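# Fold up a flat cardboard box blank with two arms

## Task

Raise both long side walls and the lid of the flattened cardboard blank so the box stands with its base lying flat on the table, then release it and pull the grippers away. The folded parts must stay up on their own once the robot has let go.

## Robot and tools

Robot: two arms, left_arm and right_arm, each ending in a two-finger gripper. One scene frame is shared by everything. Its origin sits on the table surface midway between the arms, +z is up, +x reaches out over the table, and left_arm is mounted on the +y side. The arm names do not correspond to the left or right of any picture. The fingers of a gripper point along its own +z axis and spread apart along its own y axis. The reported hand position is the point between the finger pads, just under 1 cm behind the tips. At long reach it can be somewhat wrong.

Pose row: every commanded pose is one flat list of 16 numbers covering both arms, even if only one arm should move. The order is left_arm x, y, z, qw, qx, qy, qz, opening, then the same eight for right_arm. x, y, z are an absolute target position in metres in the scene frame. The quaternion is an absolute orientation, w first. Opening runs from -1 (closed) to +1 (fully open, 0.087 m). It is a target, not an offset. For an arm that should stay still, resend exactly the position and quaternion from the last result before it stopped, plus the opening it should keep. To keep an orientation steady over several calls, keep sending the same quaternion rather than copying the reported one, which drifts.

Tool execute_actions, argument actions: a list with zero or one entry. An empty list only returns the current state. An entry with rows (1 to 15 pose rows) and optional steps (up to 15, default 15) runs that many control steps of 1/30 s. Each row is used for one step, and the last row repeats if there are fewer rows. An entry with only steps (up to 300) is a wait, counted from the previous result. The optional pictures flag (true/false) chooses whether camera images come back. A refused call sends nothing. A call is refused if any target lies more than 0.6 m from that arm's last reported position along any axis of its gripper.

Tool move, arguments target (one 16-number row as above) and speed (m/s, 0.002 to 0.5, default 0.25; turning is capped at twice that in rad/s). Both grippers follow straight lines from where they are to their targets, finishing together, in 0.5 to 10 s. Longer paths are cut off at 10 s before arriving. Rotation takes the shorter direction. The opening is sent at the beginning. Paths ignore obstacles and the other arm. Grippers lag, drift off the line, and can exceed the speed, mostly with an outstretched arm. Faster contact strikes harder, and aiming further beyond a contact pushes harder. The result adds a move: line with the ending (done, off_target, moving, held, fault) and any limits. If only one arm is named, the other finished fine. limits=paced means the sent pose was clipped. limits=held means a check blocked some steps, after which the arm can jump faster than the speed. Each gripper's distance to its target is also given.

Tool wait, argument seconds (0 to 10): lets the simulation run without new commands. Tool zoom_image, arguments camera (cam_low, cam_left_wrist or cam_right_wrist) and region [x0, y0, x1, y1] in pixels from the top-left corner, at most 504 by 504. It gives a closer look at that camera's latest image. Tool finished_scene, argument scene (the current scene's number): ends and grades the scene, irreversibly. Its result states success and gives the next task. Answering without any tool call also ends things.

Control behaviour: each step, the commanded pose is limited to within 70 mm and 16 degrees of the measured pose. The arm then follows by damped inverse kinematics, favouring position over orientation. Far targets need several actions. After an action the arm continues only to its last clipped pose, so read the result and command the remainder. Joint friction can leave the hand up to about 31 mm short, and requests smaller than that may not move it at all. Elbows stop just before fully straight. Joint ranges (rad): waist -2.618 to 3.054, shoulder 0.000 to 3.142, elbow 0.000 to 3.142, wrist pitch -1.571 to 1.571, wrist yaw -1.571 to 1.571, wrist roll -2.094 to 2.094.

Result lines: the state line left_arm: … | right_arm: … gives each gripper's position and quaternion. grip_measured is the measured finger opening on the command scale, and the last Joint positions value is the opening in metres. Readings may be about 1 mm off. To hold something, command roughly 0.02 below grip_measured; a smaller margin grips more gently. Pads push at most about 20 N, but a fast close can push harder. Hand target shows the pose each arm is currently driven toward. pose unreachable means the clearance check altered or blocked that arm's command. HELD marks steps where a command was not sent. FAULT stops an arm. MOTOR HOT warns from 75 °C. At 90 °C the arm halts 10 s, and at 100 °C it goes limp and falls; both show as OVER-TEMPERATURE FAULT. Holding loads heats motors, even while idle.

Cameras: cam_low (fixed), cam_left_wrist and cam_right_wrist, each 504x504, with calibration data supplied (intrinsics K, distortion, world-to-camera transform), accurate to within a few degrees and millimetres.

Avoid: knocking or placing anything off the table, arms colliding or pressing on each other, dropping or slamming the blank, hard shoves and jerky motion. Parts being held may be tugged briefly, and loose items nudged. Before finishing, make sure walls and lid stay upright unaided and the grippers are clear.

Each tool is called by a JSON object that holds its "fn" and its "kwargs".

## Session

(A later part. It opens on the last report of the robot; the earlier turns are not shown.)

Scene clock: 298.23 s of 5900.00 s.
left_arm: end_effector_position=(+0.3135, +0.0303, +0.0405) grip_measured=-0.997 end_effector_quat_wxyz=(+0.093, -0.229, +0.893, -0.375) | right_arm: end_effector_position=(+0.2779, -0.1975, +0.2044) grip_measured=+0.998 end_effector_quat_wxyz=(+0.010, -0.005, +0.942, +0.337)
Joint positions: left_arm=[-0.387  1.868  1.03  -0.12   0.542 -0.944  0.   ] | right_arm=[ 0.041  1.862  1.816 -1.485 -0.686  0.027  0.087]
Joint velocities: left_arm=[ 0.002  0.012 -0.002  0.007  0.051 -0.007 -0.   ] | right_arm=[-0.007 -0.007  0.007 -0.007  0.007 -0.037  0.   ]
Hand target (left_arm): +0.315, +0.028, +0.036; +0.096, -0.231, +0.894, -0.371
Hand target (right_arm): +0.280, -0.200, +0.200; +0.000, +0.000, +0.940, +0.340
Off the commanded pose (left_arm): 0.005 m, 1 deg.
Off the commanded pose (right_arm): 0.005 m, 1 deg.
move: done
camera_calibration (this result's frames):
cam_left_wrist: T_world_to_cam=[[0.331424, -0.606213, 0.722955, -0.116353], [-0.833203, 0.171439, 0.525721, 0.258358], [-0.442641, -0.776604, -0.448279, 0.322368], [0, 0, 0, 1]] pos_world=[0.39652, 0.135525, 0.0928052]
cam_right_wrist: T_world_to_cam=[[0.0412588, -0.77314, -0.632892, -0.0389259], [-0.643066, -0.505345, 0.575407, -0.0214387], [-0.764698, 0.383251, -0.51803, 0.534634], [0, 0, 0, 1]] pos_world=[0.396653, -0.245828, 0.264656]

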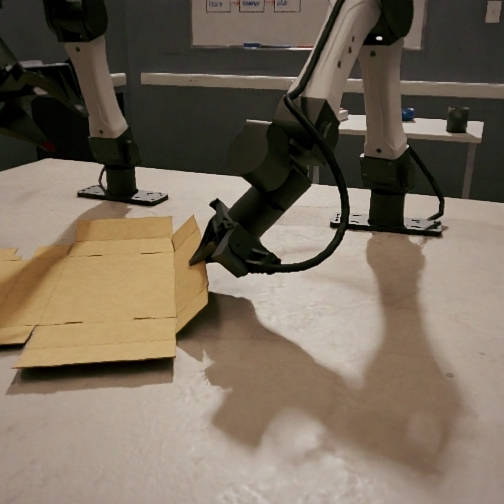

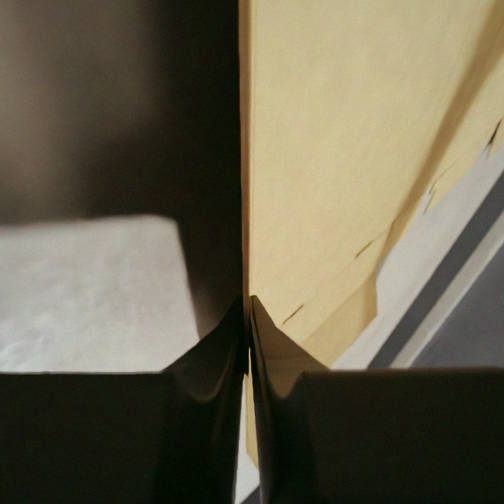

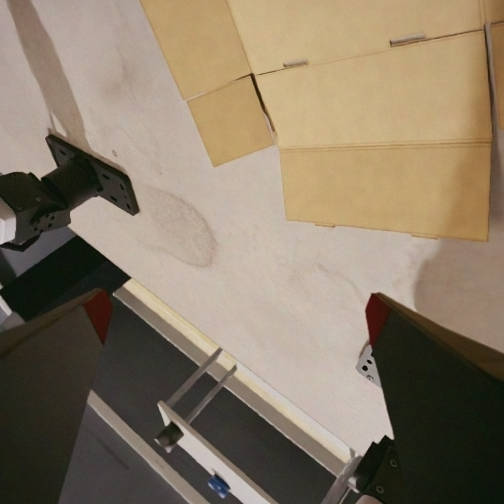

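{"fn": "move", "kwargs": {"target": [0.33,0.07,0.04,-0.033,0.08,0.92,-0.381,-1, 0.28,-0.2,0.2,0,0,0.94,0.34,1], "speed": 0.06}}

Scene clock: 308.33 s of 5900.00 s.
left_arm: end_effector_position=(+0.3300, +0.0647, +0.0419) grip_measured=-0.998 end_effector_quat_wxyz=(-0.025, +0.078, +0.919, -0.385) | right_arm: end_effector_position=(+0.2779, -0.1975, +0.2044) grip_measured=+0.998 end_effector_quat_wxyz=(+0.010, -0.005, +0.942, +0.337)
Joint positions: left_arm=[-0.281  2.306  1.787 -1.038  0.792  0.002  0.   ] | right_arm=[ 0.041  1.862  1.816 -1.485 -0.686  0.027  0.087]
Joint velocities: left_arm=[ 0.002  0.007  0.002 -0.037 -0.007  0.066 -0.   ] | right_arm=[-0.022  0.017 -0.012  0.007 -0.007 -0.066  0.001]
Hand target (left_arm): +0.330, +0.070, +0.041; -0.031, +0.078, +0.921, -0.382
Hand target (right_arm): +0.280, -0.200, +0.200; +0.000, +0.000, +0.940, +0.340
Off the commanded pose (left_arm): 0.006 m, 1 deg.
Off the commanded pose (right_arm): 0.005 m, 1 deg.
After step 90, 1.17 s passed at rest.
move: done
camera_calibration (this result's frames):
cam_left_wrist: T_world_to_cam=[[-0.125912, -0.681053, 0.721328, 0.0538005], [-0.561917, 0.648187, 0.51391, 0.145592], [-0.817554, -0.340619, -0.46431, 0.453216], [0, 0, 0, 1]] pos_world=[0.459114, 0.0966442, 0.0968036]
cam_right_wrist: T_world_to_cam=[[0.0412588, -0.77314, -0.632892, -0.0389259], [-0.643066, -0.505345, 0.575407, -0.0214387], [-0.764698, 0.383251, -0.51803, 0.534634], [0, 0, 0, 1]] pos_world=[0.396653, -0.245828, 0.264656]

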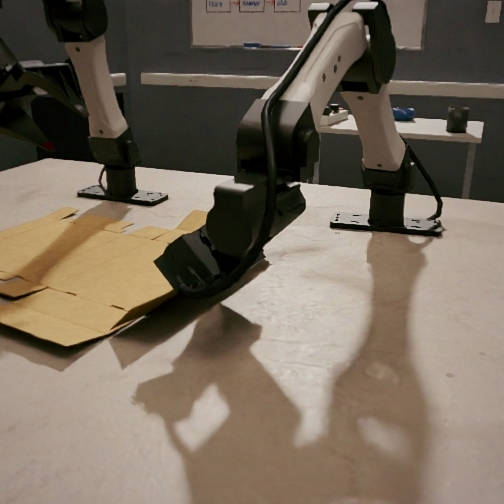

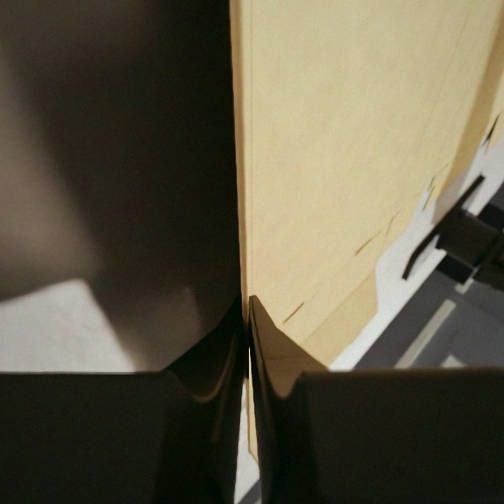

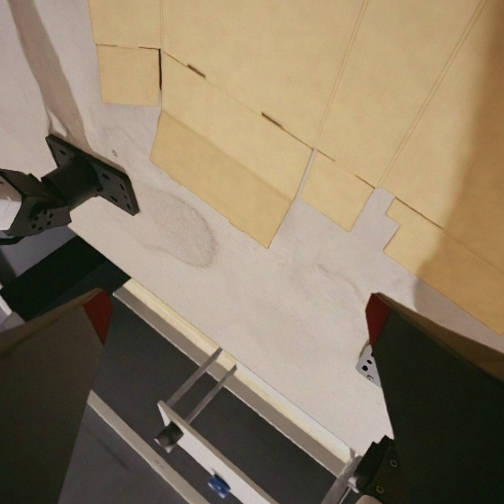

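{"fn": "move", "kwargs": {"target": [0.33,0.07,0.04,-0.033,0.08,0.92,-0.381,0, 0.28,-0.1,0.2,0,0.087,0.996,0,1]}}

{"fn": "move", "kwargs": {"target": [0.3,0.25,0.12,-0.033,0.08,0.92,-0.381,0, 0.29,0.065,0.12,0,0.087,0.996,0,1], "speed": 0.15}}

{"fn": "move", "kwargs": {"target": [0.3,0.25,0.12,-0.033,0.08,0.92,-0.381,0, 0.29,0.065,0.03,0,0.087,0.996,0,1], "speed": 0.06}}

Scene clock: 322.63 s of 5900.00 s.
left_arm: end_effector_position=(+0.3261, +0.0661, +0.0420) grip_measured=+0.000 end_effector_quat_wxyz=(-0.031, +0.082, +0.919, -0.383) | right_arm: end_effector_position=(+0.2793, -0.1040, +0.1983) grip_measured=+0.998 end_effector_quat_wxyz=(+0.059, +0.089, +0.993, +0.056)
Joint positions: left_arm=[-0.281  2.306  1.787 -1.058  0.79   0.018  0.044] | right_arm=[ 0.538  2.01   2.163 -1.563 -0.025  0.701  0.087]
Joint velocities: left_arm=[ 0.002 -0.012  0.002  0.022  0.095 -0.037 -0.001] | right_arm=[ 0.007 -0.002  0.007  0.022 -0.037  0.022  0.   ]
Hand target (left_arm): +0.330, +0.070, +0.040; -0.033, +0.080, +0.921, -0.381
Hand target (right_arm): +0.281, -0.102, +0.199; +0.061, +0.091, +0.992, +0.054
Off the commanded pose (left_arm): 0.006 m, 0 deg.
Off the commanded pose (right_arm): 0.004 m, 9 deg.
joint sent to its limit (right arm) — the command would take joint 4 (wrist pitch) past its lower limit, so that joint was sent only as far as its limit.
After step 90, 9.30 s passed at rest.
move: off_target (right_arm)
camera_calibration (this result's frames):
cam_left_wrist: T_world_to_cam=[[-0.126934, -0.682421, 0.719854, 0.0547221], [-0.550124, 0.652316, 0.52139, 0.138106], [-0.82538, -0.329826, -0.458217, 0.452159], [0, 0, 0, 1]] pos_world=[0.456124, 0.0963886, 0.095788]
cam_right_wrist: T_world_to_cam=[[-0.145123, -0.982277, -0.118619, -0.0421742], [-0.717786, 0.0220085, 0.695916, 0.0819569], [-0.680972, 0.186137, -0.708258, 0.490534], [0, 0, 0, 1]] pos_world=[0.386747, -0.134537, 0.285387]

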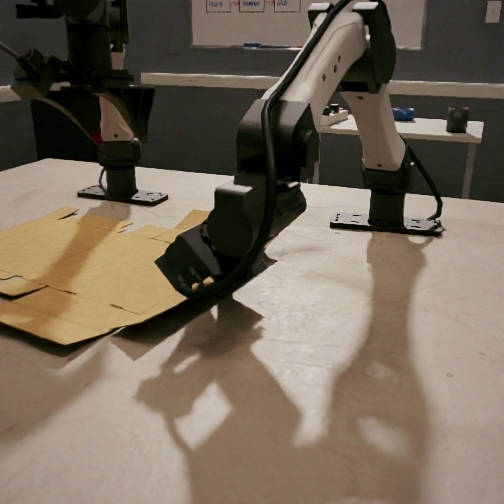

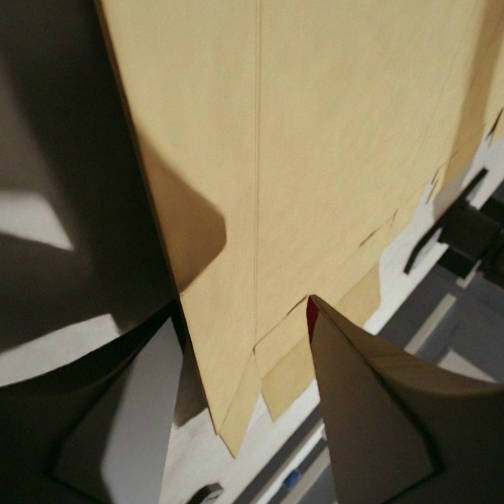

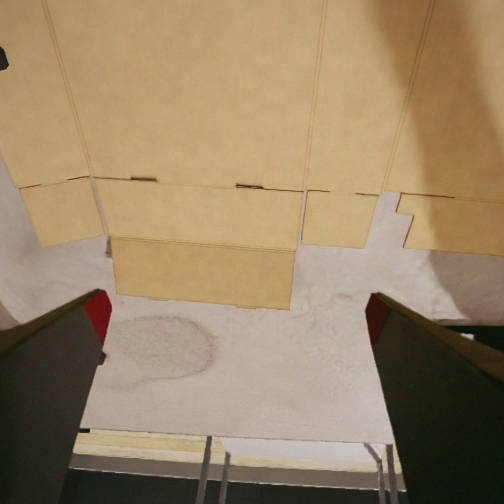

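Scene clock: 324.50 s of 5900.00 s.
left_arm: end_effector_position=(+0.3042, +0.2494, +0.1103) grip_measured=+0.000 end_effector_quat_wxyz=(+0.010, +0.057, +0.929, -0.365) | right_arm: end_effector_position=(+0.2932, +0.0598, +0.1174) grip_measured=+0.998 end_effector_quat_wxyz=(+0.058, +0.097, +0.990, +0.079)
Joint positions: left_arm=[ 0.157  2.215  1.928 -1.56   0.704  0.5    0.044] | right_arm=[ 0.807  2.556  2.753 -1.571 -0.011  0.984  0.087]
Joint velocities: left_arm=[-0.007 -0.012  0.007  0.037  0.007  0.051 -0.001] | right_arm=[-0.012 -0.012 -0.002  0.022  0.022 -0.022  0.001]
Hand target (left_arm): +0.301, +0.250, +0.118; +0.012, +0.062, +0.930, -0.362
Hand target (right_arm): +0.293, +0.064, +0.121; +0.062, +0.099, +0.989, +0.088
Off the commanded pose (left_arm): 0.011 m, 6 deg.
Off the commanded pose (right_arm): 0.007 m, 11 deg.
joint sent to its limit (left arm) — the command would take joint 4 (wrist pitch) past its lower limit, so that joint was sent only as far as its limit.
joint sent to its limit (right arm) — the command would take joint 4 (wrist pitch) past its lower limit, so that joint was sent only as far as its limit.
move: off_target (left_arm, right_arm)
camera_calibration (this result's frames):
cam_left_wrist: T_world_to_cam=[[-0.114493, -0.71776, 0.686812, 0.136529], [-0.628724, 0.587635, 0.509304, 0.0121433], [-0.769154, -0.373503, -0.518553, 0.526257], [0, 0, 0, 1]] pos_world=[0.428039, 0.287418, 0.172938]
cam_right_wrist: T_world_to_cam=[[-0.158155, -0.973433, -0.165576, 0.119931], [-0.718851, -0.00145095, 0.695163, 0.146469], [-0.676935, 0.228968, -0.699524, 0.407448], [0, 0, 0, 1]] pos_world=[0.400072, 0.0236648, 0.203057]

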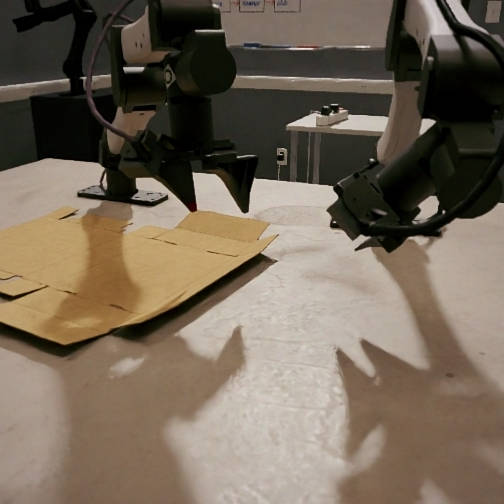

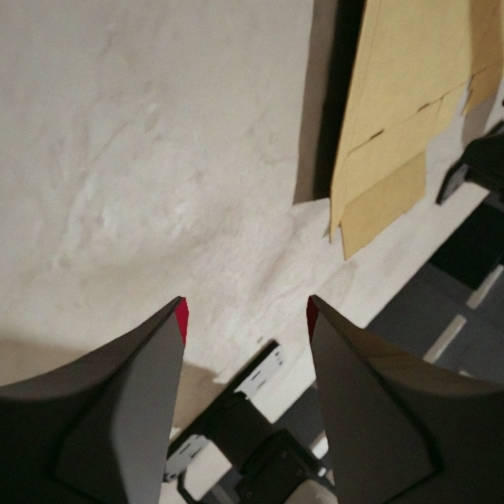

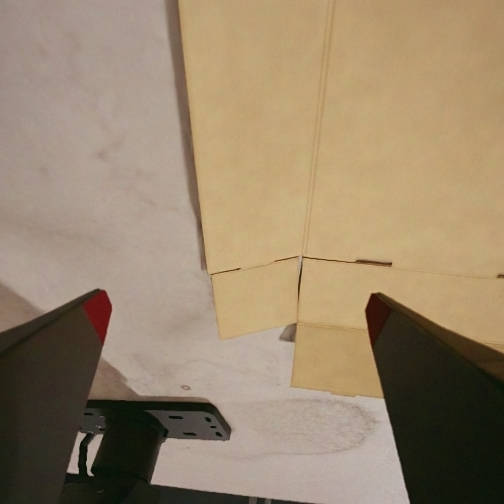

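Scene clock: 326.50 s of 5900.00 s.
left_arm: end_effector_position=(+0.3041, +0.2495, +0.1103) grip_measured=+0.000 end_effector_quat_wxyz=(+0.010, +0.058, +0.929, -0.365) | right_arm: end_effector_position=(+0.2924, +0.0583, +0.0271) grip_measured=+0.998 end_effector_quat_wxyz=(+0.006, +0.098, +0.995, +0.013)
Joint positions: left_arm=[ 0.157  2.215  1.928 -1.56   0.704  0.503  0.044] | right_arm=[ 0.807  2.768  2.796 -1.571 -0.008  0.984  0.087]
Joint velocities: left_arm=[ 0.017 -0.007  0.007  0.022  0.022  0.051 -0.001] | right_arm=[-0.017 -0.002  0.012  0.081  0.066 -0.037 -0.   ]
Hand target (left_arm): +0.300, +0.250, +0.119; +0.013, +0.062, +0.929, -0.364
Hand target (right_arm): +0.290, +0.065, +0.030; +0.014, +0.091, +0.996, +0.019
Off the commanded pose (left_arm): 0.011 m, 6 deg.
Off the commanded pose (right_arm): 0.008 m, 2 deg.
joint sent to its limit (left arm) — the command would take joint 4 (wrist pitch) past its lower limit, so that joint was sent only as far as its limit.
joint sent to its limit (right arm) — the command would take joint 4 (wrist pitch) past its lower limit, so that joint was sent only as far as its limit.
move: off_target (left_arm)
camera_calibration (this result's frames):
cam_left_wrist: T_world_to_cam=[[-0.117271, -0.71738, 0.686741, 0.137365], [-0.628274, 0.589132, 0.508129, 0.0117085], [-0.769103, -0.371873, -0.5198, 0.525927], [0, 0, 0, 1]] pos_world=[0.427957, 0.287223, 0.173093]
cam_right_wrist: T_world_to_cam=[[-0.169741, -0.985116, -0.0270947, 0.103702], [-0.633017, 0.0879178, 0.76913, 0.176387], [-0.7553, 0.147704, -0.638518, 0.370013], [0, 0, 0, 1]] pos_world=[0.40873, 0.0319988, 0.103405]

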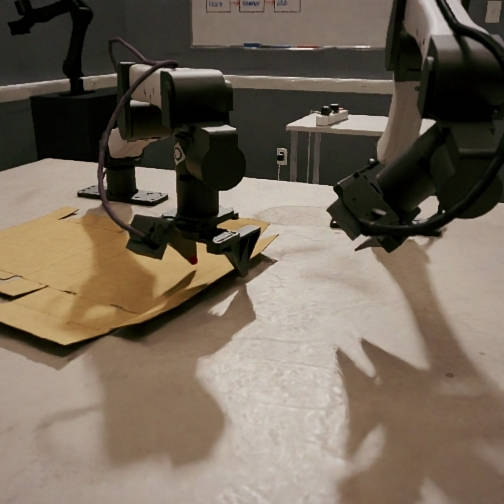

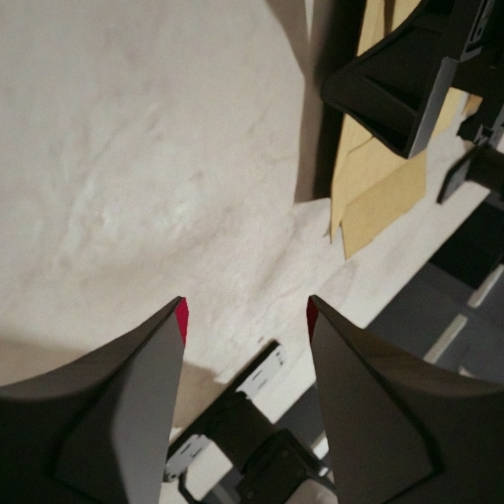

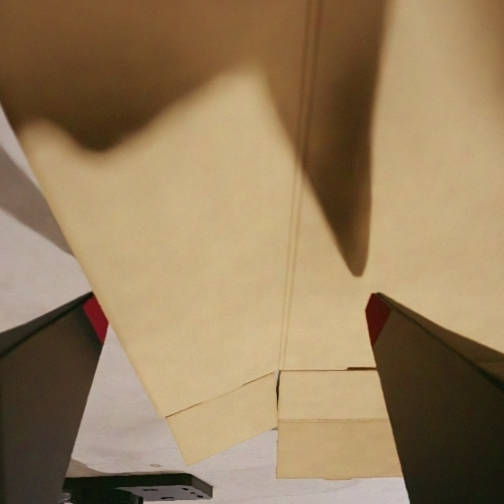

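{"fn": "execute_actions", "kwargs": {"actions": [{"rows":[[0.3,0.25,0.12,0.01,0.058,0.929,-0.365,0,0.29,0.055,0.015,0,0.087,0.996,0,0.9],[0.3,0.25,0.12,0.01,0.058,0.929,-0.365,0,0.29,0.05,0.015,0,0.087,0.996,0,0.9],[0.3,0.25,0.12,0.01,0.058,0.929,-0.365,0,0.29,0.045,0.015,0,0.087,0.996,0,0.9],[0.3,0.25,0.12,0.01,0.058,0.929,-0.365,0,0.29,0.04,0.015,0,0.087,0.996,0,0.85],[0.3,0.25,0.12,0.01,0.058,0.929,-0.365,0,0.29,0.04,0.015,0,0.087,0.996,0,0.8],[0.3,0.25,0.12,0.01,0.058,0.929,-0.365,0,0.29,0.04,0.015,0,0.087,0.996,0,0.75],[0.3,0.25,0.12,0.01,0.058,0.929,-0.365,0,0.29,0.04,0.015,0,0.087,0.996,0,0.7],[0.3,0.25,0.12,0.01,0.058,0.929,-0.365,0,0.29,0.04,0.015,0,0.087,0.996,0,0.65],[0.3,0.25,0.12,0.01,0.058,0.929,-0.365,0,0.29,0.04,0.015,0,0.087,0.996,0,0.6],[0.3,0.25,0.12,0.01,0.058,0.929,-0.365,0,0.29,0.04,0.015,0,0.087,0.996,0,0.55],[0.3,0.25,0.12,0.01,0.058,0.929,-0.365,0,0.29,0.04,0.015,0,0.087,0.996,0,0.5],[0.3,0.25,0.12,0.01,0.058,0.929,-0.365,0,0.29,0.04,0.015,0,0.087,0.996,0,0.45],[0.3,0.25,0.12,0.01,0.058,0.929,-0.365,0,0.29,0.04,0.015,0,0.087,0.996,0,0.4]],"steps":15}]}}

{"fn": "wait", "kwargs": {"seconds": 0.5}}

Scene clock: 339.37 s of 5900.00 s.
left_arm: end_effector_position=(+0.3041, +0.2495, +0.1103) grip_measured=+0.000 end_effector_quat_wxyz=(+0.010, +0.058, +0.929, -0.365) | right_arm: end_effector_position=(+0.2867, +0.0449, +0.0179) grip_measured=+0.402 end_effector_quat_wxyz=(-0.007, +0.090, +0.996, +0.002)
Joint positions: left_arm=[ 0.157  2.215  1.928 -1.56   0.704  0.503  0.044] | right_arm=[ 0.795  2.659  2.542 -1.459 -0.013  0.957  0.061]
Joint velocities: left_arm=[-0.012  0.002  0.017  0.037  0.081  0.037 -0.   ] | right_arm=[ 0.002 -0.11  -0.227  0.168 -0.022 -0.051 -0.002]
Hand target (left_arm): +0.300, +0.250, +0.120; +0.012, +0.057, +0.929, -0.364
Hand target (right_arm): +0.290, +0.040, +0.015; -0.002, +0.087, +0.996, -0.002
Off the commanded pose (left_arm): 0.011 m, 0 deg.
Off the commanded pose (right_arm): 0.007 m, 1 deg.
joint sent to its limit (left arm) — the command would take joint 4 (wrist pitch) past its lower limit, so that joint was sent only as far as its limit.
Steps of this call (steps 1 to 90: nothing new was sent; then 9.37 s passed at rest; steps 91 to 105: all 15 steps of this action). Readings (end_effector_position):
91: left_arm (+0.3041, +0.2495, +0.1103) | right_arm (+0.2924, +0.0582, +0.0270)
92: left_arm (+0.3041, +0.2495, +0.1103) | right_arm (+0.2920, +0.0576, +0.0256)
94: left_arm (+0.3041, +0.2495, +0.1103) | right_arm (+0.2891, +0.0541, +0.0202)
98: left_arm (+0.3041, +0.2495, +0.1103) | right_arm (+0.2875, +0.0466, +0.0192)
105: the state above
camera_calibration (this result's frames):
cam_left_wrist: T_world_to_cam=[[-0.117271, -0.71738, 0.686741, 0.137365], [-0.628274, 0.589132, 0.508129, 0.0117085], [-0.769103, -0.371873, -0.5198, 0.525927], [0, 0, 0, 1]] pos_world=[0.427957, 0.287223, 0.173093]
cam_right_wrist: T_world_to_cam=[[-0.155034, -0.987904, -0.00314293, 0.0847366], [-0.613749, 0.0938232, 0.783907, 0.174965], [-0.77413, 0.123461, -0.620871, 0.368024], [0, 0, 0, 1]] pos_world=[0.40542, 0.021859, 0.0916056]

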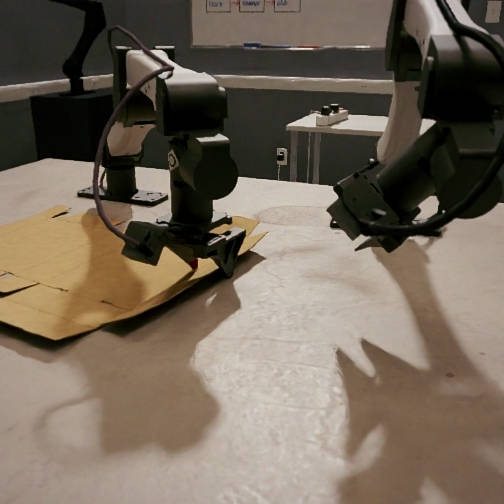

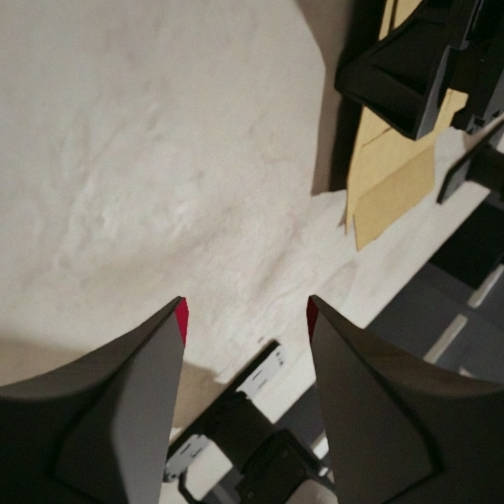

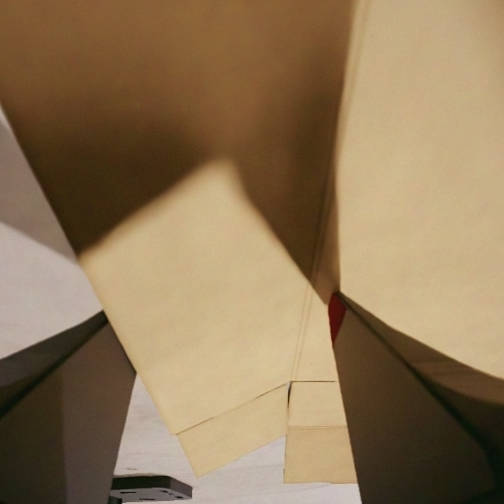

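Scene clock: 339.87 s of 5900.00 s.
left_arm: end_effector_position=(+0.3041, +0.2495, +0.1103) grip_measured=+0.000 end_effector_quat_wxyz=(+0.010, +0.058, +0.929, -0.365) | right_arm: end_effector_position=(+0.2868, +0.0449, +0.0177) grip_measured=+0.401 end_effector_quat_wxyz=(-0.006, +0.090, +0.996, +0.003)
Joint positions: left_arm=[ 0.157  2.215  1.928 -1.56   0.704  0.503  0.044] | right_arm=[ 0.795  2.653  2.53  -1.45  -0.013  0.957  0.061]
Joint velocities: left_arm=[-0.002  0.007  0.007 -0.037  0.051 -0.022 -0.001] | right_arm=[-0.017  0.007 -0.002 -0.081 -0.022 -0.037  0.001]
Hand target (left_arm): +0.300, +0.250, +0.120; +0.012, +0.057, +0.929, -0.364
Hand target (right_arm): +0.289, +0.040, +0.015; -0.002, +0.087, +0.996, -0.002
Off the commanded pose (left_arm): 0.011 m, 0 deg.
Off the commanded pose (right_arm): 0.006 m, 1 deg.
Steps of this call (steps 1 to 15: nothing new was sent). Readings (end_effector_position):
1: left_arm (+0.3041, +0.2495, +0.1103) | right_arm (+0.2867, +0.0449, +0.0178)
2: left_arm (+0.3041, +0.2495, +0.1103) | right_arm (+0.2867, +0.0449, +0.0179)
4: left_arm (+0.3041, +0.2495, +0.1103) | right_arm (+0.2868, +0.0449, +0.0178)
8: left_arm (+0.3041, +0.2495, +0.1103) | right_arm (+0.2868, +0.0449, +0.0177)
15: the state above
camera_calibration (this result's frames):
cam_left_wrist: T_world_to_cam=[[-0.117271, -0.71738, 0.686741, 0.137365], [-0.628274, 0.589132, 0.508129, 0.0117085], [-0.769103, -0.371873, -0.5198, 0.525927], [0, 0, 0, 1]] pos_world=[0.427957, 0.287223, 0.173093]
cam_right_wrist: T_world_to_cam=[[-0.154273, -0.988014, -0.00529704, 0.084607], [-0.615315, 0.0918805, 0.782908, 0.175688], [-0.773038, 0.124041, -0.622115, 0.367646], [0, 0, 0, 1]] pos_world=[0.405361, 0.0218475, 0.0916187]

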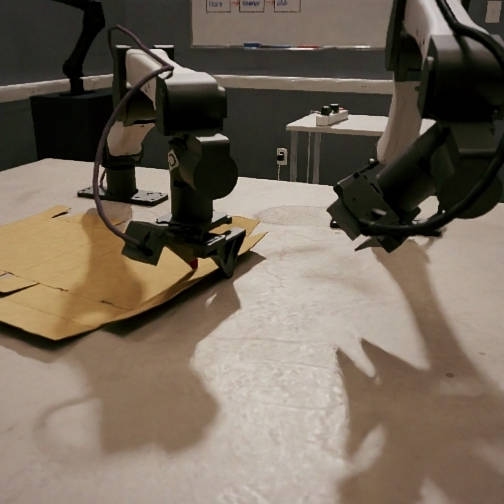

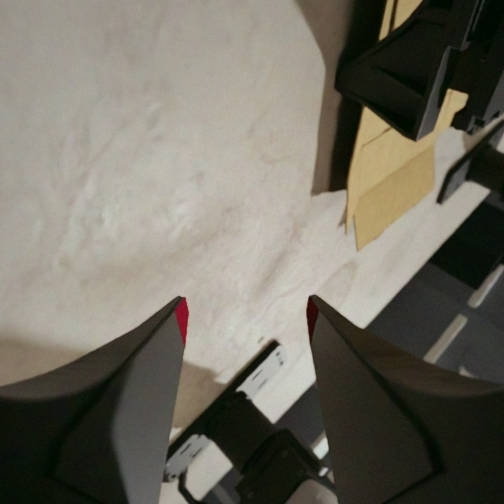

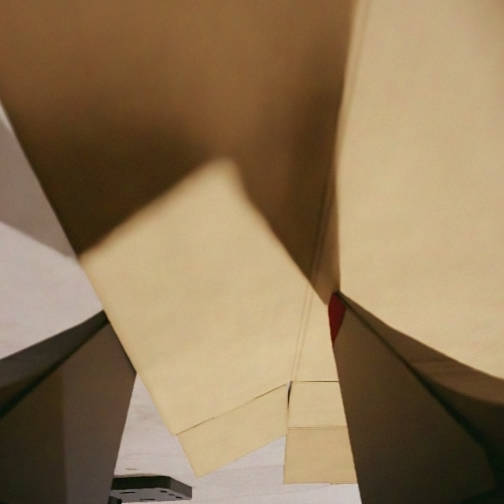

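Inner tip at the crease: ideal. Close further.

{"fn": "move", "kwargs": {"target": [0.304,0.2495,0.11,0.01,0.058,0.929,-0.365,0,0.29,0.03,0.015,0,0.087,0.996,0,-0.2]}}

{"fn": "move", "kwargs": {"target": [0.304,0.2495,0.11,0.01,0.058,0.929,-0.365,0,0.29,0.025,0.02,0,0.087,0.996,0,-1]}}

Scene clock: 347.90 s of 5900.00 s.
left_arm: end_effector_position=(+0.3041, +0.2495, +0.1103) grip_measured=+0.000 end_effector_quat_wxyz=(+0.010, +0.058, +0.929, -0.365) | right_arm: end_effector_position=(+0.2854, +0.0422, +0.0266) grip_measured=-0.199 end_effector_quat_wxyz=(-0.000, +0.084, +0.996, +0.017)
Joint positions: left_arm=[ 0.157  2.215  1.928 -1.56   0.704  0.503  0.044] | right_arm=[ 0.79   2.575  2.416 -1.387 -0.022  0.941  0.035]
Joint velocities: left_arm=[-0.012 -0.022 -0.017 -0.022 -0.022  0.007  0.001] | right_arm=[-0.002 -0.012 -0.022  0.066 -0.066  0.037 -0.   ]
Hand target (left_arm): +0.304, +0.250, +0.110; +0.010, +0.058, +0.929, -0.365
Hand target (right_arm): +0.289, +0.030, +0.015; -0.001, +0.087, +0.996, -0.001
Off the commanded pose (left_arm): 0.000 m, 0 deg.
Off the commanded pose (right_arm): 0.017 m, 2 deg.
After step 90, 4.33 s passed at rest.
move: off_target (right_arm)
camera_calibration (this result's frames):
cam_left_wrist: T_world_to_cam=[[-0.117271, -0.71738, 0.686741, 0.137365], [-0.628274, 0.589132, 0.508129, 0.0117085], [-0.769103, -0.371873, -0.5198, 0.525927], [0, 0, 0, 1]] pos_world=[0.427957, 0.287223, 0.173093]
cam_right_wrist: T_world_to_cam=[[-0.14334, -0.989108, -0.0334487, 0.0794466], [-0.627141, 0.0646347, 0.776219, 0.172866], [-0.765603, 0.13224, -0.629575, 0.370131], [0, 0, 0, 1]] pos_world=[0.403173, 0.018462, 0.101501]

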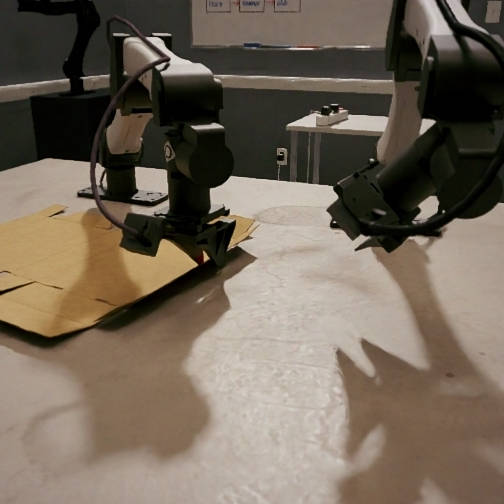

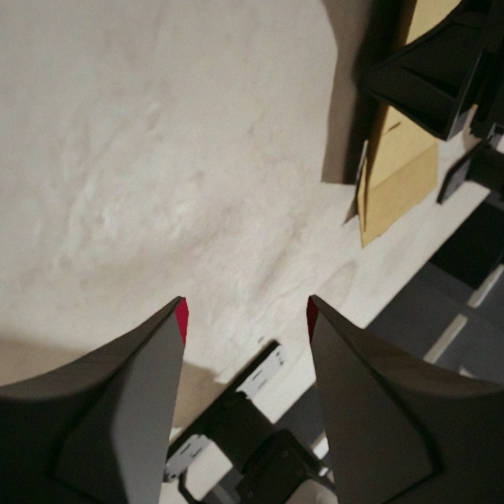

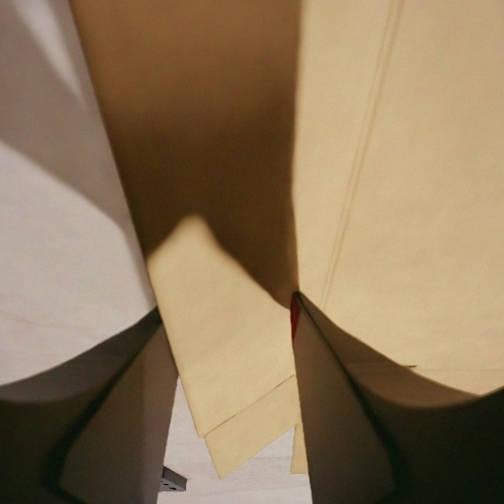

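Scene clock: 348.97 s of 5900.00 s.
left_arm: end_effector_position=(+0.3041, +0.2495, +0.1103) grip_measured=+0.000 end_effector_quat_wxyz=(+0.010, +0.058, +0.929, -0.365) | right_arm: end_effector_position=(+0.2817, +0.0171, +0.0465) grip_measured=-0.970 end_effector_quat_wxyz=(-0.001, +0.078, +0.997, -0.009)
Joint positions: left_arm=[ 0.157  2.215  1.928 -1.56   0.704  0.503  0.044] | right_arm=[ 0.771  2.514  2.383 -1.454  0.011  0.91   0.001]
Joint velocities: left_arm=[ 0.007  0.002 -0.012 -0.037 -0.037 -0.007 -0.001] | right_arm=[-0.012  0.012 -0.017  0.037  0.007  0.007 -0.   ]
Hand target (left_arm): +0.304, +0.250, +0.110; +0.010, +0.058, +0.929, -0.365
Hand target (right_arm): +0.288, +0.024, +0.021; -0.001, +0.087, +0.996, -0.002
Off the commanded pose (left_arm): 0.000 m, 0 deg.
Off the commanded pose (right_arm): 0.029 m, 1 deg.
move: off_target (right_arm)
camera_calibration (this result's frames):
cam_left_wrist: T_world_to_cam=[[-0.117271, -0.71738, 0.686741, 0.137365], [-0.628274, 0.589132, 0.508129, 0.0117085], [-0.769103, -0.371873, -0.5198, 0.525927], [0, 0, 0, 1]] pos_world=[0.427957, 0.287223, 0.173093]
cam_right_wrist: T_world_to_cam=[[-0.13109, -0.991194, 0.0186907, 0.0489482], [-0.62429, 0.0971817, 0.775124, 0.155455], [-0.770115, 0.0899428, -0.631533, 0.38529], [0, 0, 0, 1]] pos_world=[0.400184, -0.00124431, 0.121911]

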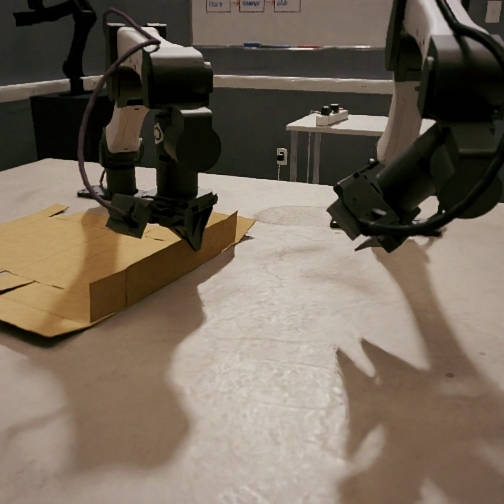

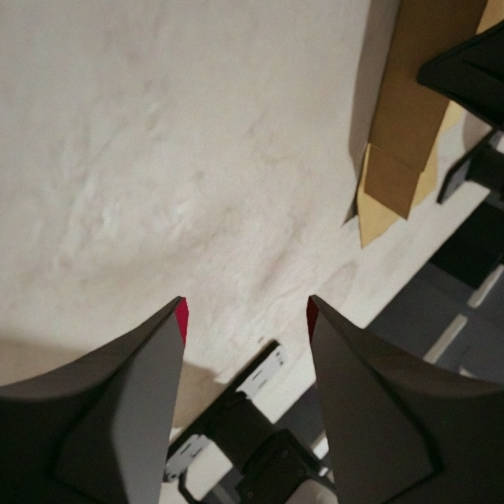

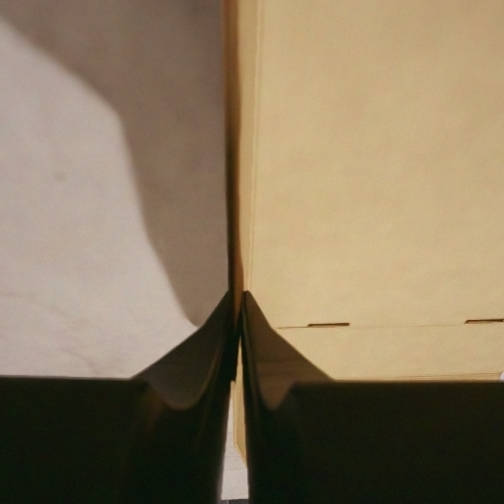

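{"fn": "move", "kwargs": {"target": [0.33,0.12,0.1,0.01,0.058,0.929,-0.365,-1,0.278,-0.008,0.035,0.037,0.079,0.902,0.421,-1], "speed": 0.08}}

Scene clock: 359.40 s of 5900.00 s.
left_arm: end_effector_position=(+0.3292, +0.1248, +0.0947) grip_measured=-1.000 end_effector_quat_wxyz=(-0.001, +0.055, +0.929, -0.365) | right_arm: end_effector_position=(+0.2790, -0.0050, +0.0373) grip_measured=-0.976 end_effector_quat_wxyz=(+0.036, +0.071, +0.904, +0.420)
Joint positions: left_arm=[-0.15   2.198  1.846 -1.248  0.746  0.099  0.   ] | right_arm=[ 0.503  1.966  1.107 -0.088 -0.655  0.86   0.001]
Joint velocities: left_arm=[ 0.002 -0.002 -0.002 -0.007  0.007 -0.066  0.   ] | right_arm=[ 0.007 -0.012 -0.022  0.051 -0.051 -0.037 -0.   ]
Hand target (left_arm): +0.328, +0.120, +0.101; +0.008, +0.059, +0.928, -0.368
Hand target (right_arm): +0.277, -0.008, +0.034; +0.036, +0.076, +0.903, +0.421
Off the commanded pose (left_arm): 0.007 m, 1 deg.
Off the commanded pose (right_arm): 0.004 m, 1 deg.
After step 90, 1.50 s passed at rest.
move: done
camera_calibration (this result's frames):
cam_left_wrist: T_world_to_cam=[[-0.103195, -0.718128, 0.688217, 0.0569179], [-0.614675, 0.590022, 0.523497, 0.102826], [-0.782001, -0.369007, -0.502302, 0.492997], [0, 0, 0, 1]] pos_world=[0.454602, 0.162124, 0.154633]
cam_right_wrist: T_world_to_cam=[[-0.0728869, -0.640652, -0.764364, 0.041527], [-0.722077, -0.494765, 0.483542, 0.198238], [-0.687962, 0.587174, -0.426538, 0.351312], [0, 0, 0, 1]] pos_world=[0.38786, -0.0815957, 0.0857334]

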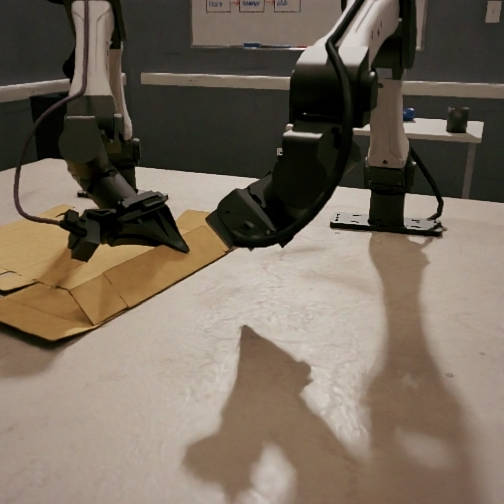

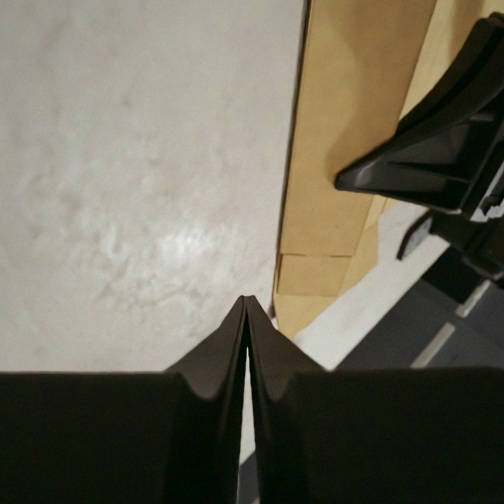

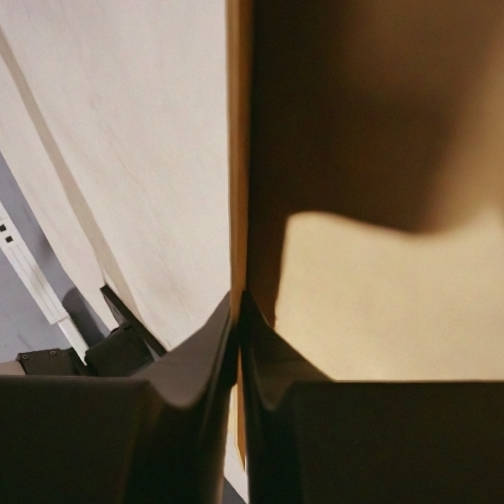

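{"fn": "move", "kwargs": {"target": [0.38,-0.025,0.065,0.01,0.058,0.929,-0.365,-1,0.278,-0.008,0.035,0.037,0.079,0.902,0.421,-1], "speed": 0.1}}

{"fn": "move", "kwargs": {"target": [0.38,-0.025,0.04,0.01,0.058,0.929,-0.365,-1,0.278,-0.008,0.035,0.037,0.079,0.902,0.421,-1], "speed": 0.03}}

{"fn": "move", "kwargs": {"target": [0.38,-0.025,0.04,0.01,0.058,0.929,-0.365,-1,0.265,-0.09,0.10,0.037,0.079,0.902,0.421,-0.6], "speed": 0.08}}

{"fn": "move", "kwargs": {"target": [0.38,-0.03,0.015,0.01,0.058,0.929,-0.365,-1,0.25,-0.25,0.15,0.037,0.079,0.902,0.421,-0.6], "speed": 0.1}}

Scene clock: 368.30 s of 5900.00 s.
left_arm: end_effector_position=(+0.3715, -0.0209, +0.0654) grip_measured=-1.000 end_effector_quat_wxyz=(-0.002, +0.057, +0.929, -0.366) | right_arm: end_effector_position=(+0.2796, -0.0045, +0.0377) grip_measured=-0.976 end_effector_quat_wxyz=(+0.037, +0.072, +0.903, +0.422)
Joint positions: left_arm=[-0.447  2.451  2.155 -1.04   0.719 -0.293  0.   ] | right_arm=[ 0.503  1.966  1.106 -0.083 -0.655  0.864  0.001]
Joint velocities: left_arm=[ 0.002 -0.007  0.017  0.007  0.095 -0.066  0.   ] | right_arm=[ 0.007 -0.007  0.012  0.007 -0.007  0.022  0.001]
Hand target (left_arm): +0.378, -0.025, +0.067; +0.008, +0.059, +0.928, -0.367
Hand target (right_arm): +0.278, -0.008, +0.035; +0.037, +0.079, +0.903, +0.421
Off the commanded pose (left_arm): 0.009 m, 1 deg.
Off the commanded pose (right_arm): 0.005 m, 1 deg.
After step 90, 3.87 s passed at rest.
move: done
camera_calibration (this result's frames):
cam_left_wrist: T_world_to_cam=[[-0.106856, -0.715872, 0.690006, -0.0219316], [-0.611297, 0.594622, 0.522246, 0.228992], [-0.784154, -0.365994, -0.501149, 0.458409], [0, 0, 0, 1]] pos_world=[0.497102, 0.0159109, 0.125274]
cam_right_wrist: T_world_to_cam=[[-0.0742844, -0.638165, -0.766307, 0.0426857], [-0.723637, -0.494241, 0.481742, 0.199171], [-0.686171, 0.590314, -0.425086, 0.351083], [0, 0, 0, 1]] pos_world=[0.388202, -0.0815704, 0.0860017]

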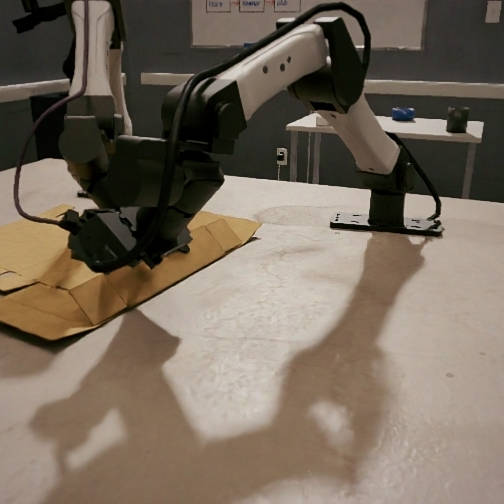

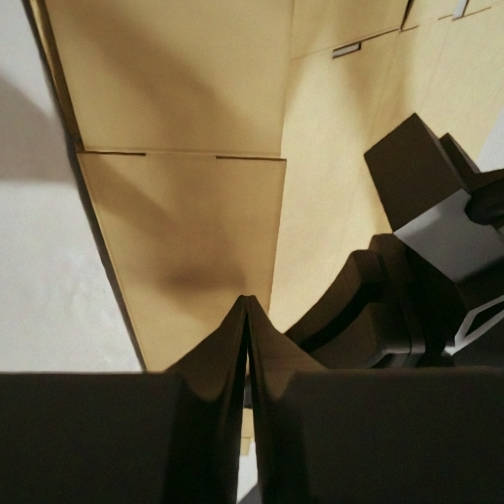

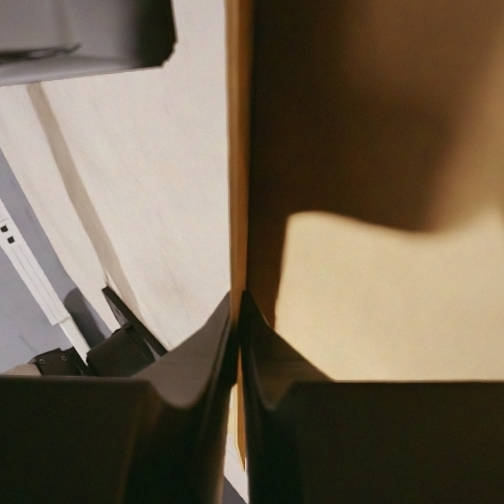

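Scene clock: 369.43 s of 5900.00 s.
left_arm: end_effector_position=(+0.3791, -0.0237, +0.0548) grip_measured=-1.000 end_effector_quat_wxyz=(+0.011, +0.061, +0.927, -0.370) | right_arm: end_effector_position=(+0.2796, -0.0049, +0.0369) grip_measured=-0.979 end_effector_quat_wxyz=(+0.038, +0.073, +0.904, +0.421)
Joint positions: left_arm=[-0.447  2.466  2.137 -0.977  0.719 -0.297  0.   ] | right_arm=[ 0.503  1.966  1.104 -0.081 -0.652  0.866  0.001]
Joint velocities: left_arm=[-0.012 -0.007 -0.007  0.007  0.022  0.022  0.   ] | right_arm=[-0.007 -0.002 -0.007 -0.066 -0.022  0.007 -0.001]
Hand target (left_arm): +0.380, -0.025, +0.040; +0.010, +0.058, +0.929, -0.365
Hand target (right_arm): +0.278, -0.008, +0.035; +0.037, +0.079, +0.903, +0.421
Off the commanded pose (left_arm): 0.015 m, 1 deg.
Off the commanded pose (right_arm): 0.004 m, 1 deg.
move: off_target (left_arm)
camera_calibration (this result's frames):
cam_left_wrist: T_world_to_cam=[[-0.123288, -0.708886, 0.694464, -0.00967877], [-0.626336, 0.598394, 0.499628, 0.247889], [-0.769743, -0.37337, -0.517776, 0.453326], [0, 0, 0, 1]] pos_world=[0.503012, 0.0140619, 0.117591]
cam_right_wrist: T_world_to_cam=[[-0.076314, -0.639615, -0.764898, 0.042367], [-0.72484, -0.491188, 0.483054, 0.199695], [-0.684677, 0.591292, -0.426135, 0.350611], [0, 0, 0, 1]] pos_world=[0.388035, -0.0821274, 0.0853506]

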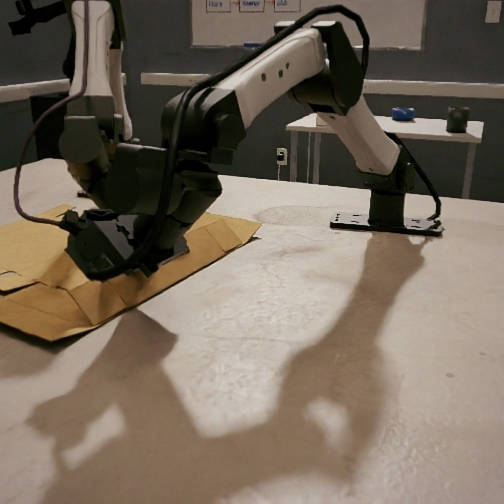

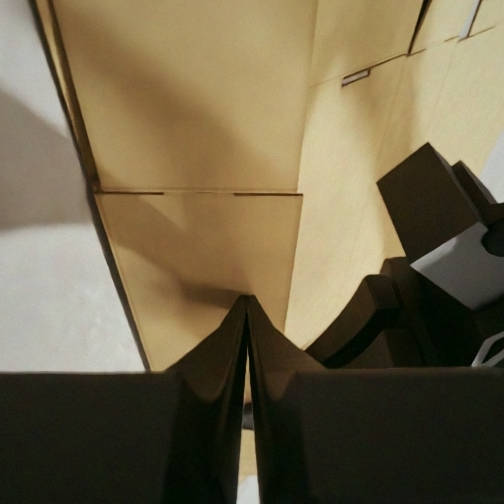

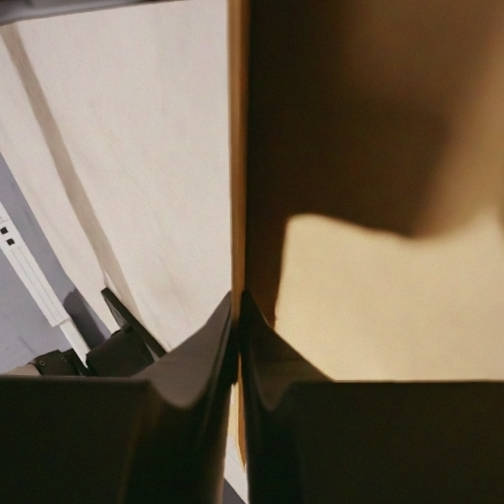

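Scene clock: 371.30 s of 5900.00 s.
left_arm: end_effector_position=(+0.3836, -0.0238, +0.0564) grip_measured=-1.000 end_effector_quat_wxyz=(+0.022, +0.063, +0.927, -0.370) | right_arm: end_effector_position=(+0.2660, -0.0857, +0.0942) grip_measured=-0.599 end_effector_quat_wxyz=(+0.036, +0.082, +0.904, +0.417)
Joint positions: left_arm=[-0.446  2.462  2.137 -0.959  0.713 -0.298  0.   ] | right_arm=[ 0.305  1.726  1.075 -0.438 -0.749  0.659  0.018]
Joint velocities: left_arm=[ 0.002 -0.017 -0.002 -0.037 -0.066 -0.007  0.   ] | right_arm=[-0.027  0.012 -0.007 -0.037  0.037  0.022 -0.001]
Hand target (left_arm): +0.380, -0.025, +0.040; +0.010, +0.058, +0.929, -0.365
Hand target (right_arm): +0.263, -0.089, +0.099; +0.038, +0.079, +0.903, +0.421
Off the commanded pose (left_arm): 0.017 m, 2 deg.
Off the commanded pose (right_arm): 0.007 m, 1 deg.
move: off_target (left_arm)
camera_calibration (this result's frames):
cam_left_wrist: T_world_to_cam=[[-0.136007, -0.708544, 0.692436, -0.00525763], [-0.639487, 0.596611, 0.484883, 0.255793], [-0.756676, -0.376857, -0.534248, 0.453326], [0, 0, 0, 1]] pos_world=[0.505882, 0.0145044, 0.121799]
cam_right_wrist: T_world_to_cam=[[-0.0938008, -0.642732, -0.760327, 0.0374235], [-0.726068, -0.478366, 0.493955, 0.12283], [-0.681195, 0.598382, -0.421796, 0.41271], [0, 0, 0, 1]] pos_world=[0.373829, -0.164147, 0.141861]

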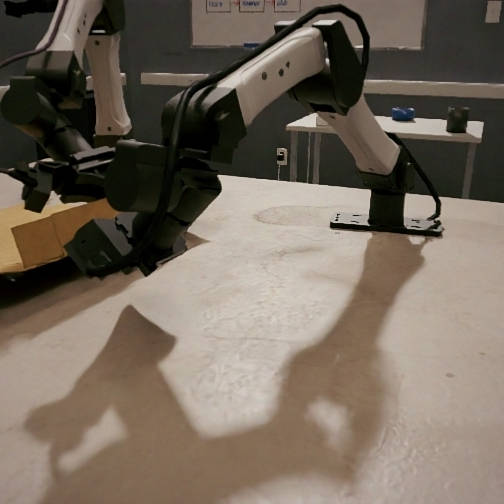

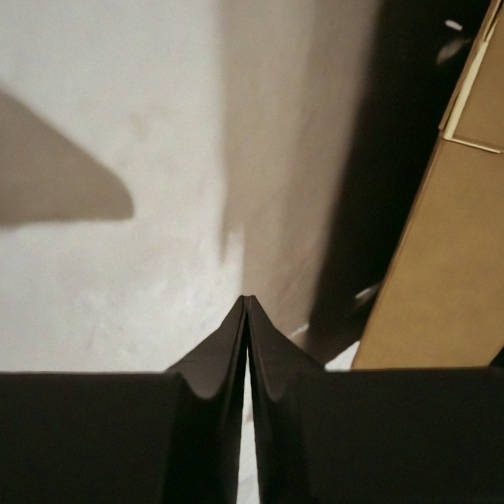

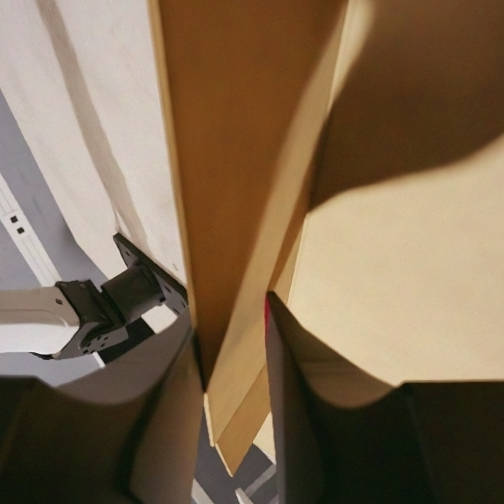

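Scene clock: 373.60 s of 5900.00 s.
left_arm: end_effector_position=(+0.3853, -0.0243, +0.0246) grip_measured=-1.000 end_effector_quat_wxyz=(+0.016, +0.058, +0.928, -0.368) | right_arm: end_effector_position=(+0.2433, -0.2464, +0.1454) grip_measured=-0.599 end_effector_quat_wxyz=(+0.038, +0.081, +0.905, +0.415)
Joint positions: left_arm=[-0.446  2.503  2.086 -0.876  0.71  -0.307  0.   ] | right_arm=[-0.212  1.696  1.29  -1.223 -0.858 -0.078  0.018]
Joint velocities: left_arm=[ 0.012 -0.012  0.022 -0.022 -0.081 -0.037  0.   ] | right_arm=[-0.017  0.007  0.007  0.007 -0.022 -0.022 -0.001]
Hand target (left_arm): +0.381, -0.030, +0.015; +0.010, +0.058, +0.929, -0.365
Hand target (right_arm): +0.248, -0.248, +0.149; +0.040, +0.080, +0.903, +0.420
Off the commanded pose (left_arm): 0.012 m, 1 deg.
Off the commanded pose (right_arm): 0.009 m, 1 deg.
move: off_target (left_arm)
camera_calibration (this result's frames):
cam_left_wrist: T_world_to_cam=[[-0.121103, -0.713315, 0.690301, 0.0107828], [-0.636726, 0.589325, 0.497269, 0.271046], [-0.761521, -0.379312, -0.525555, 0.439078], [0, 0, 0, 1]] pos_world=[0.508255, 0.0145049, 0.0885339]
cam_right_wrist: T_world_to_cam=[[-0.0910851, -0.646883, -0.75713, -0.0312453], [-0.728361, -0.475204, 0.493632, 0.00559389], [-0.679113, 0.596426, -0.42788, 0.514861], [0, 0, 0, 1]] pos_world=[0.350877, -0.32463, 0.19388]

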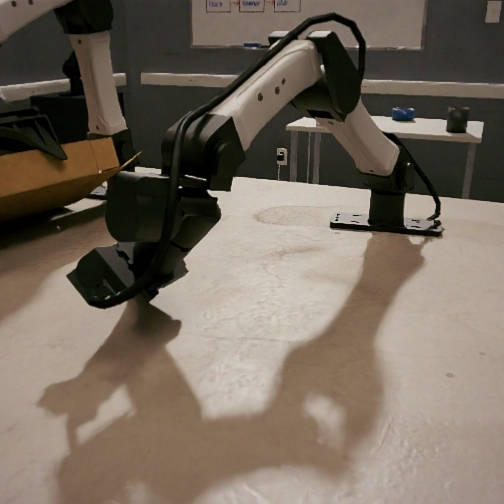

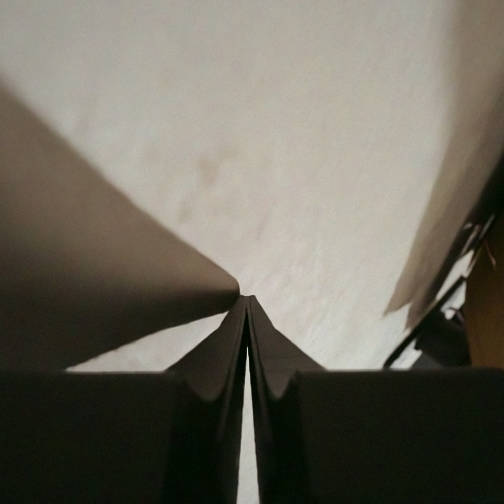

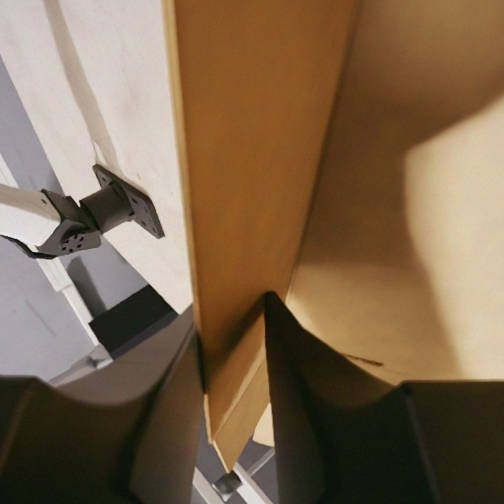

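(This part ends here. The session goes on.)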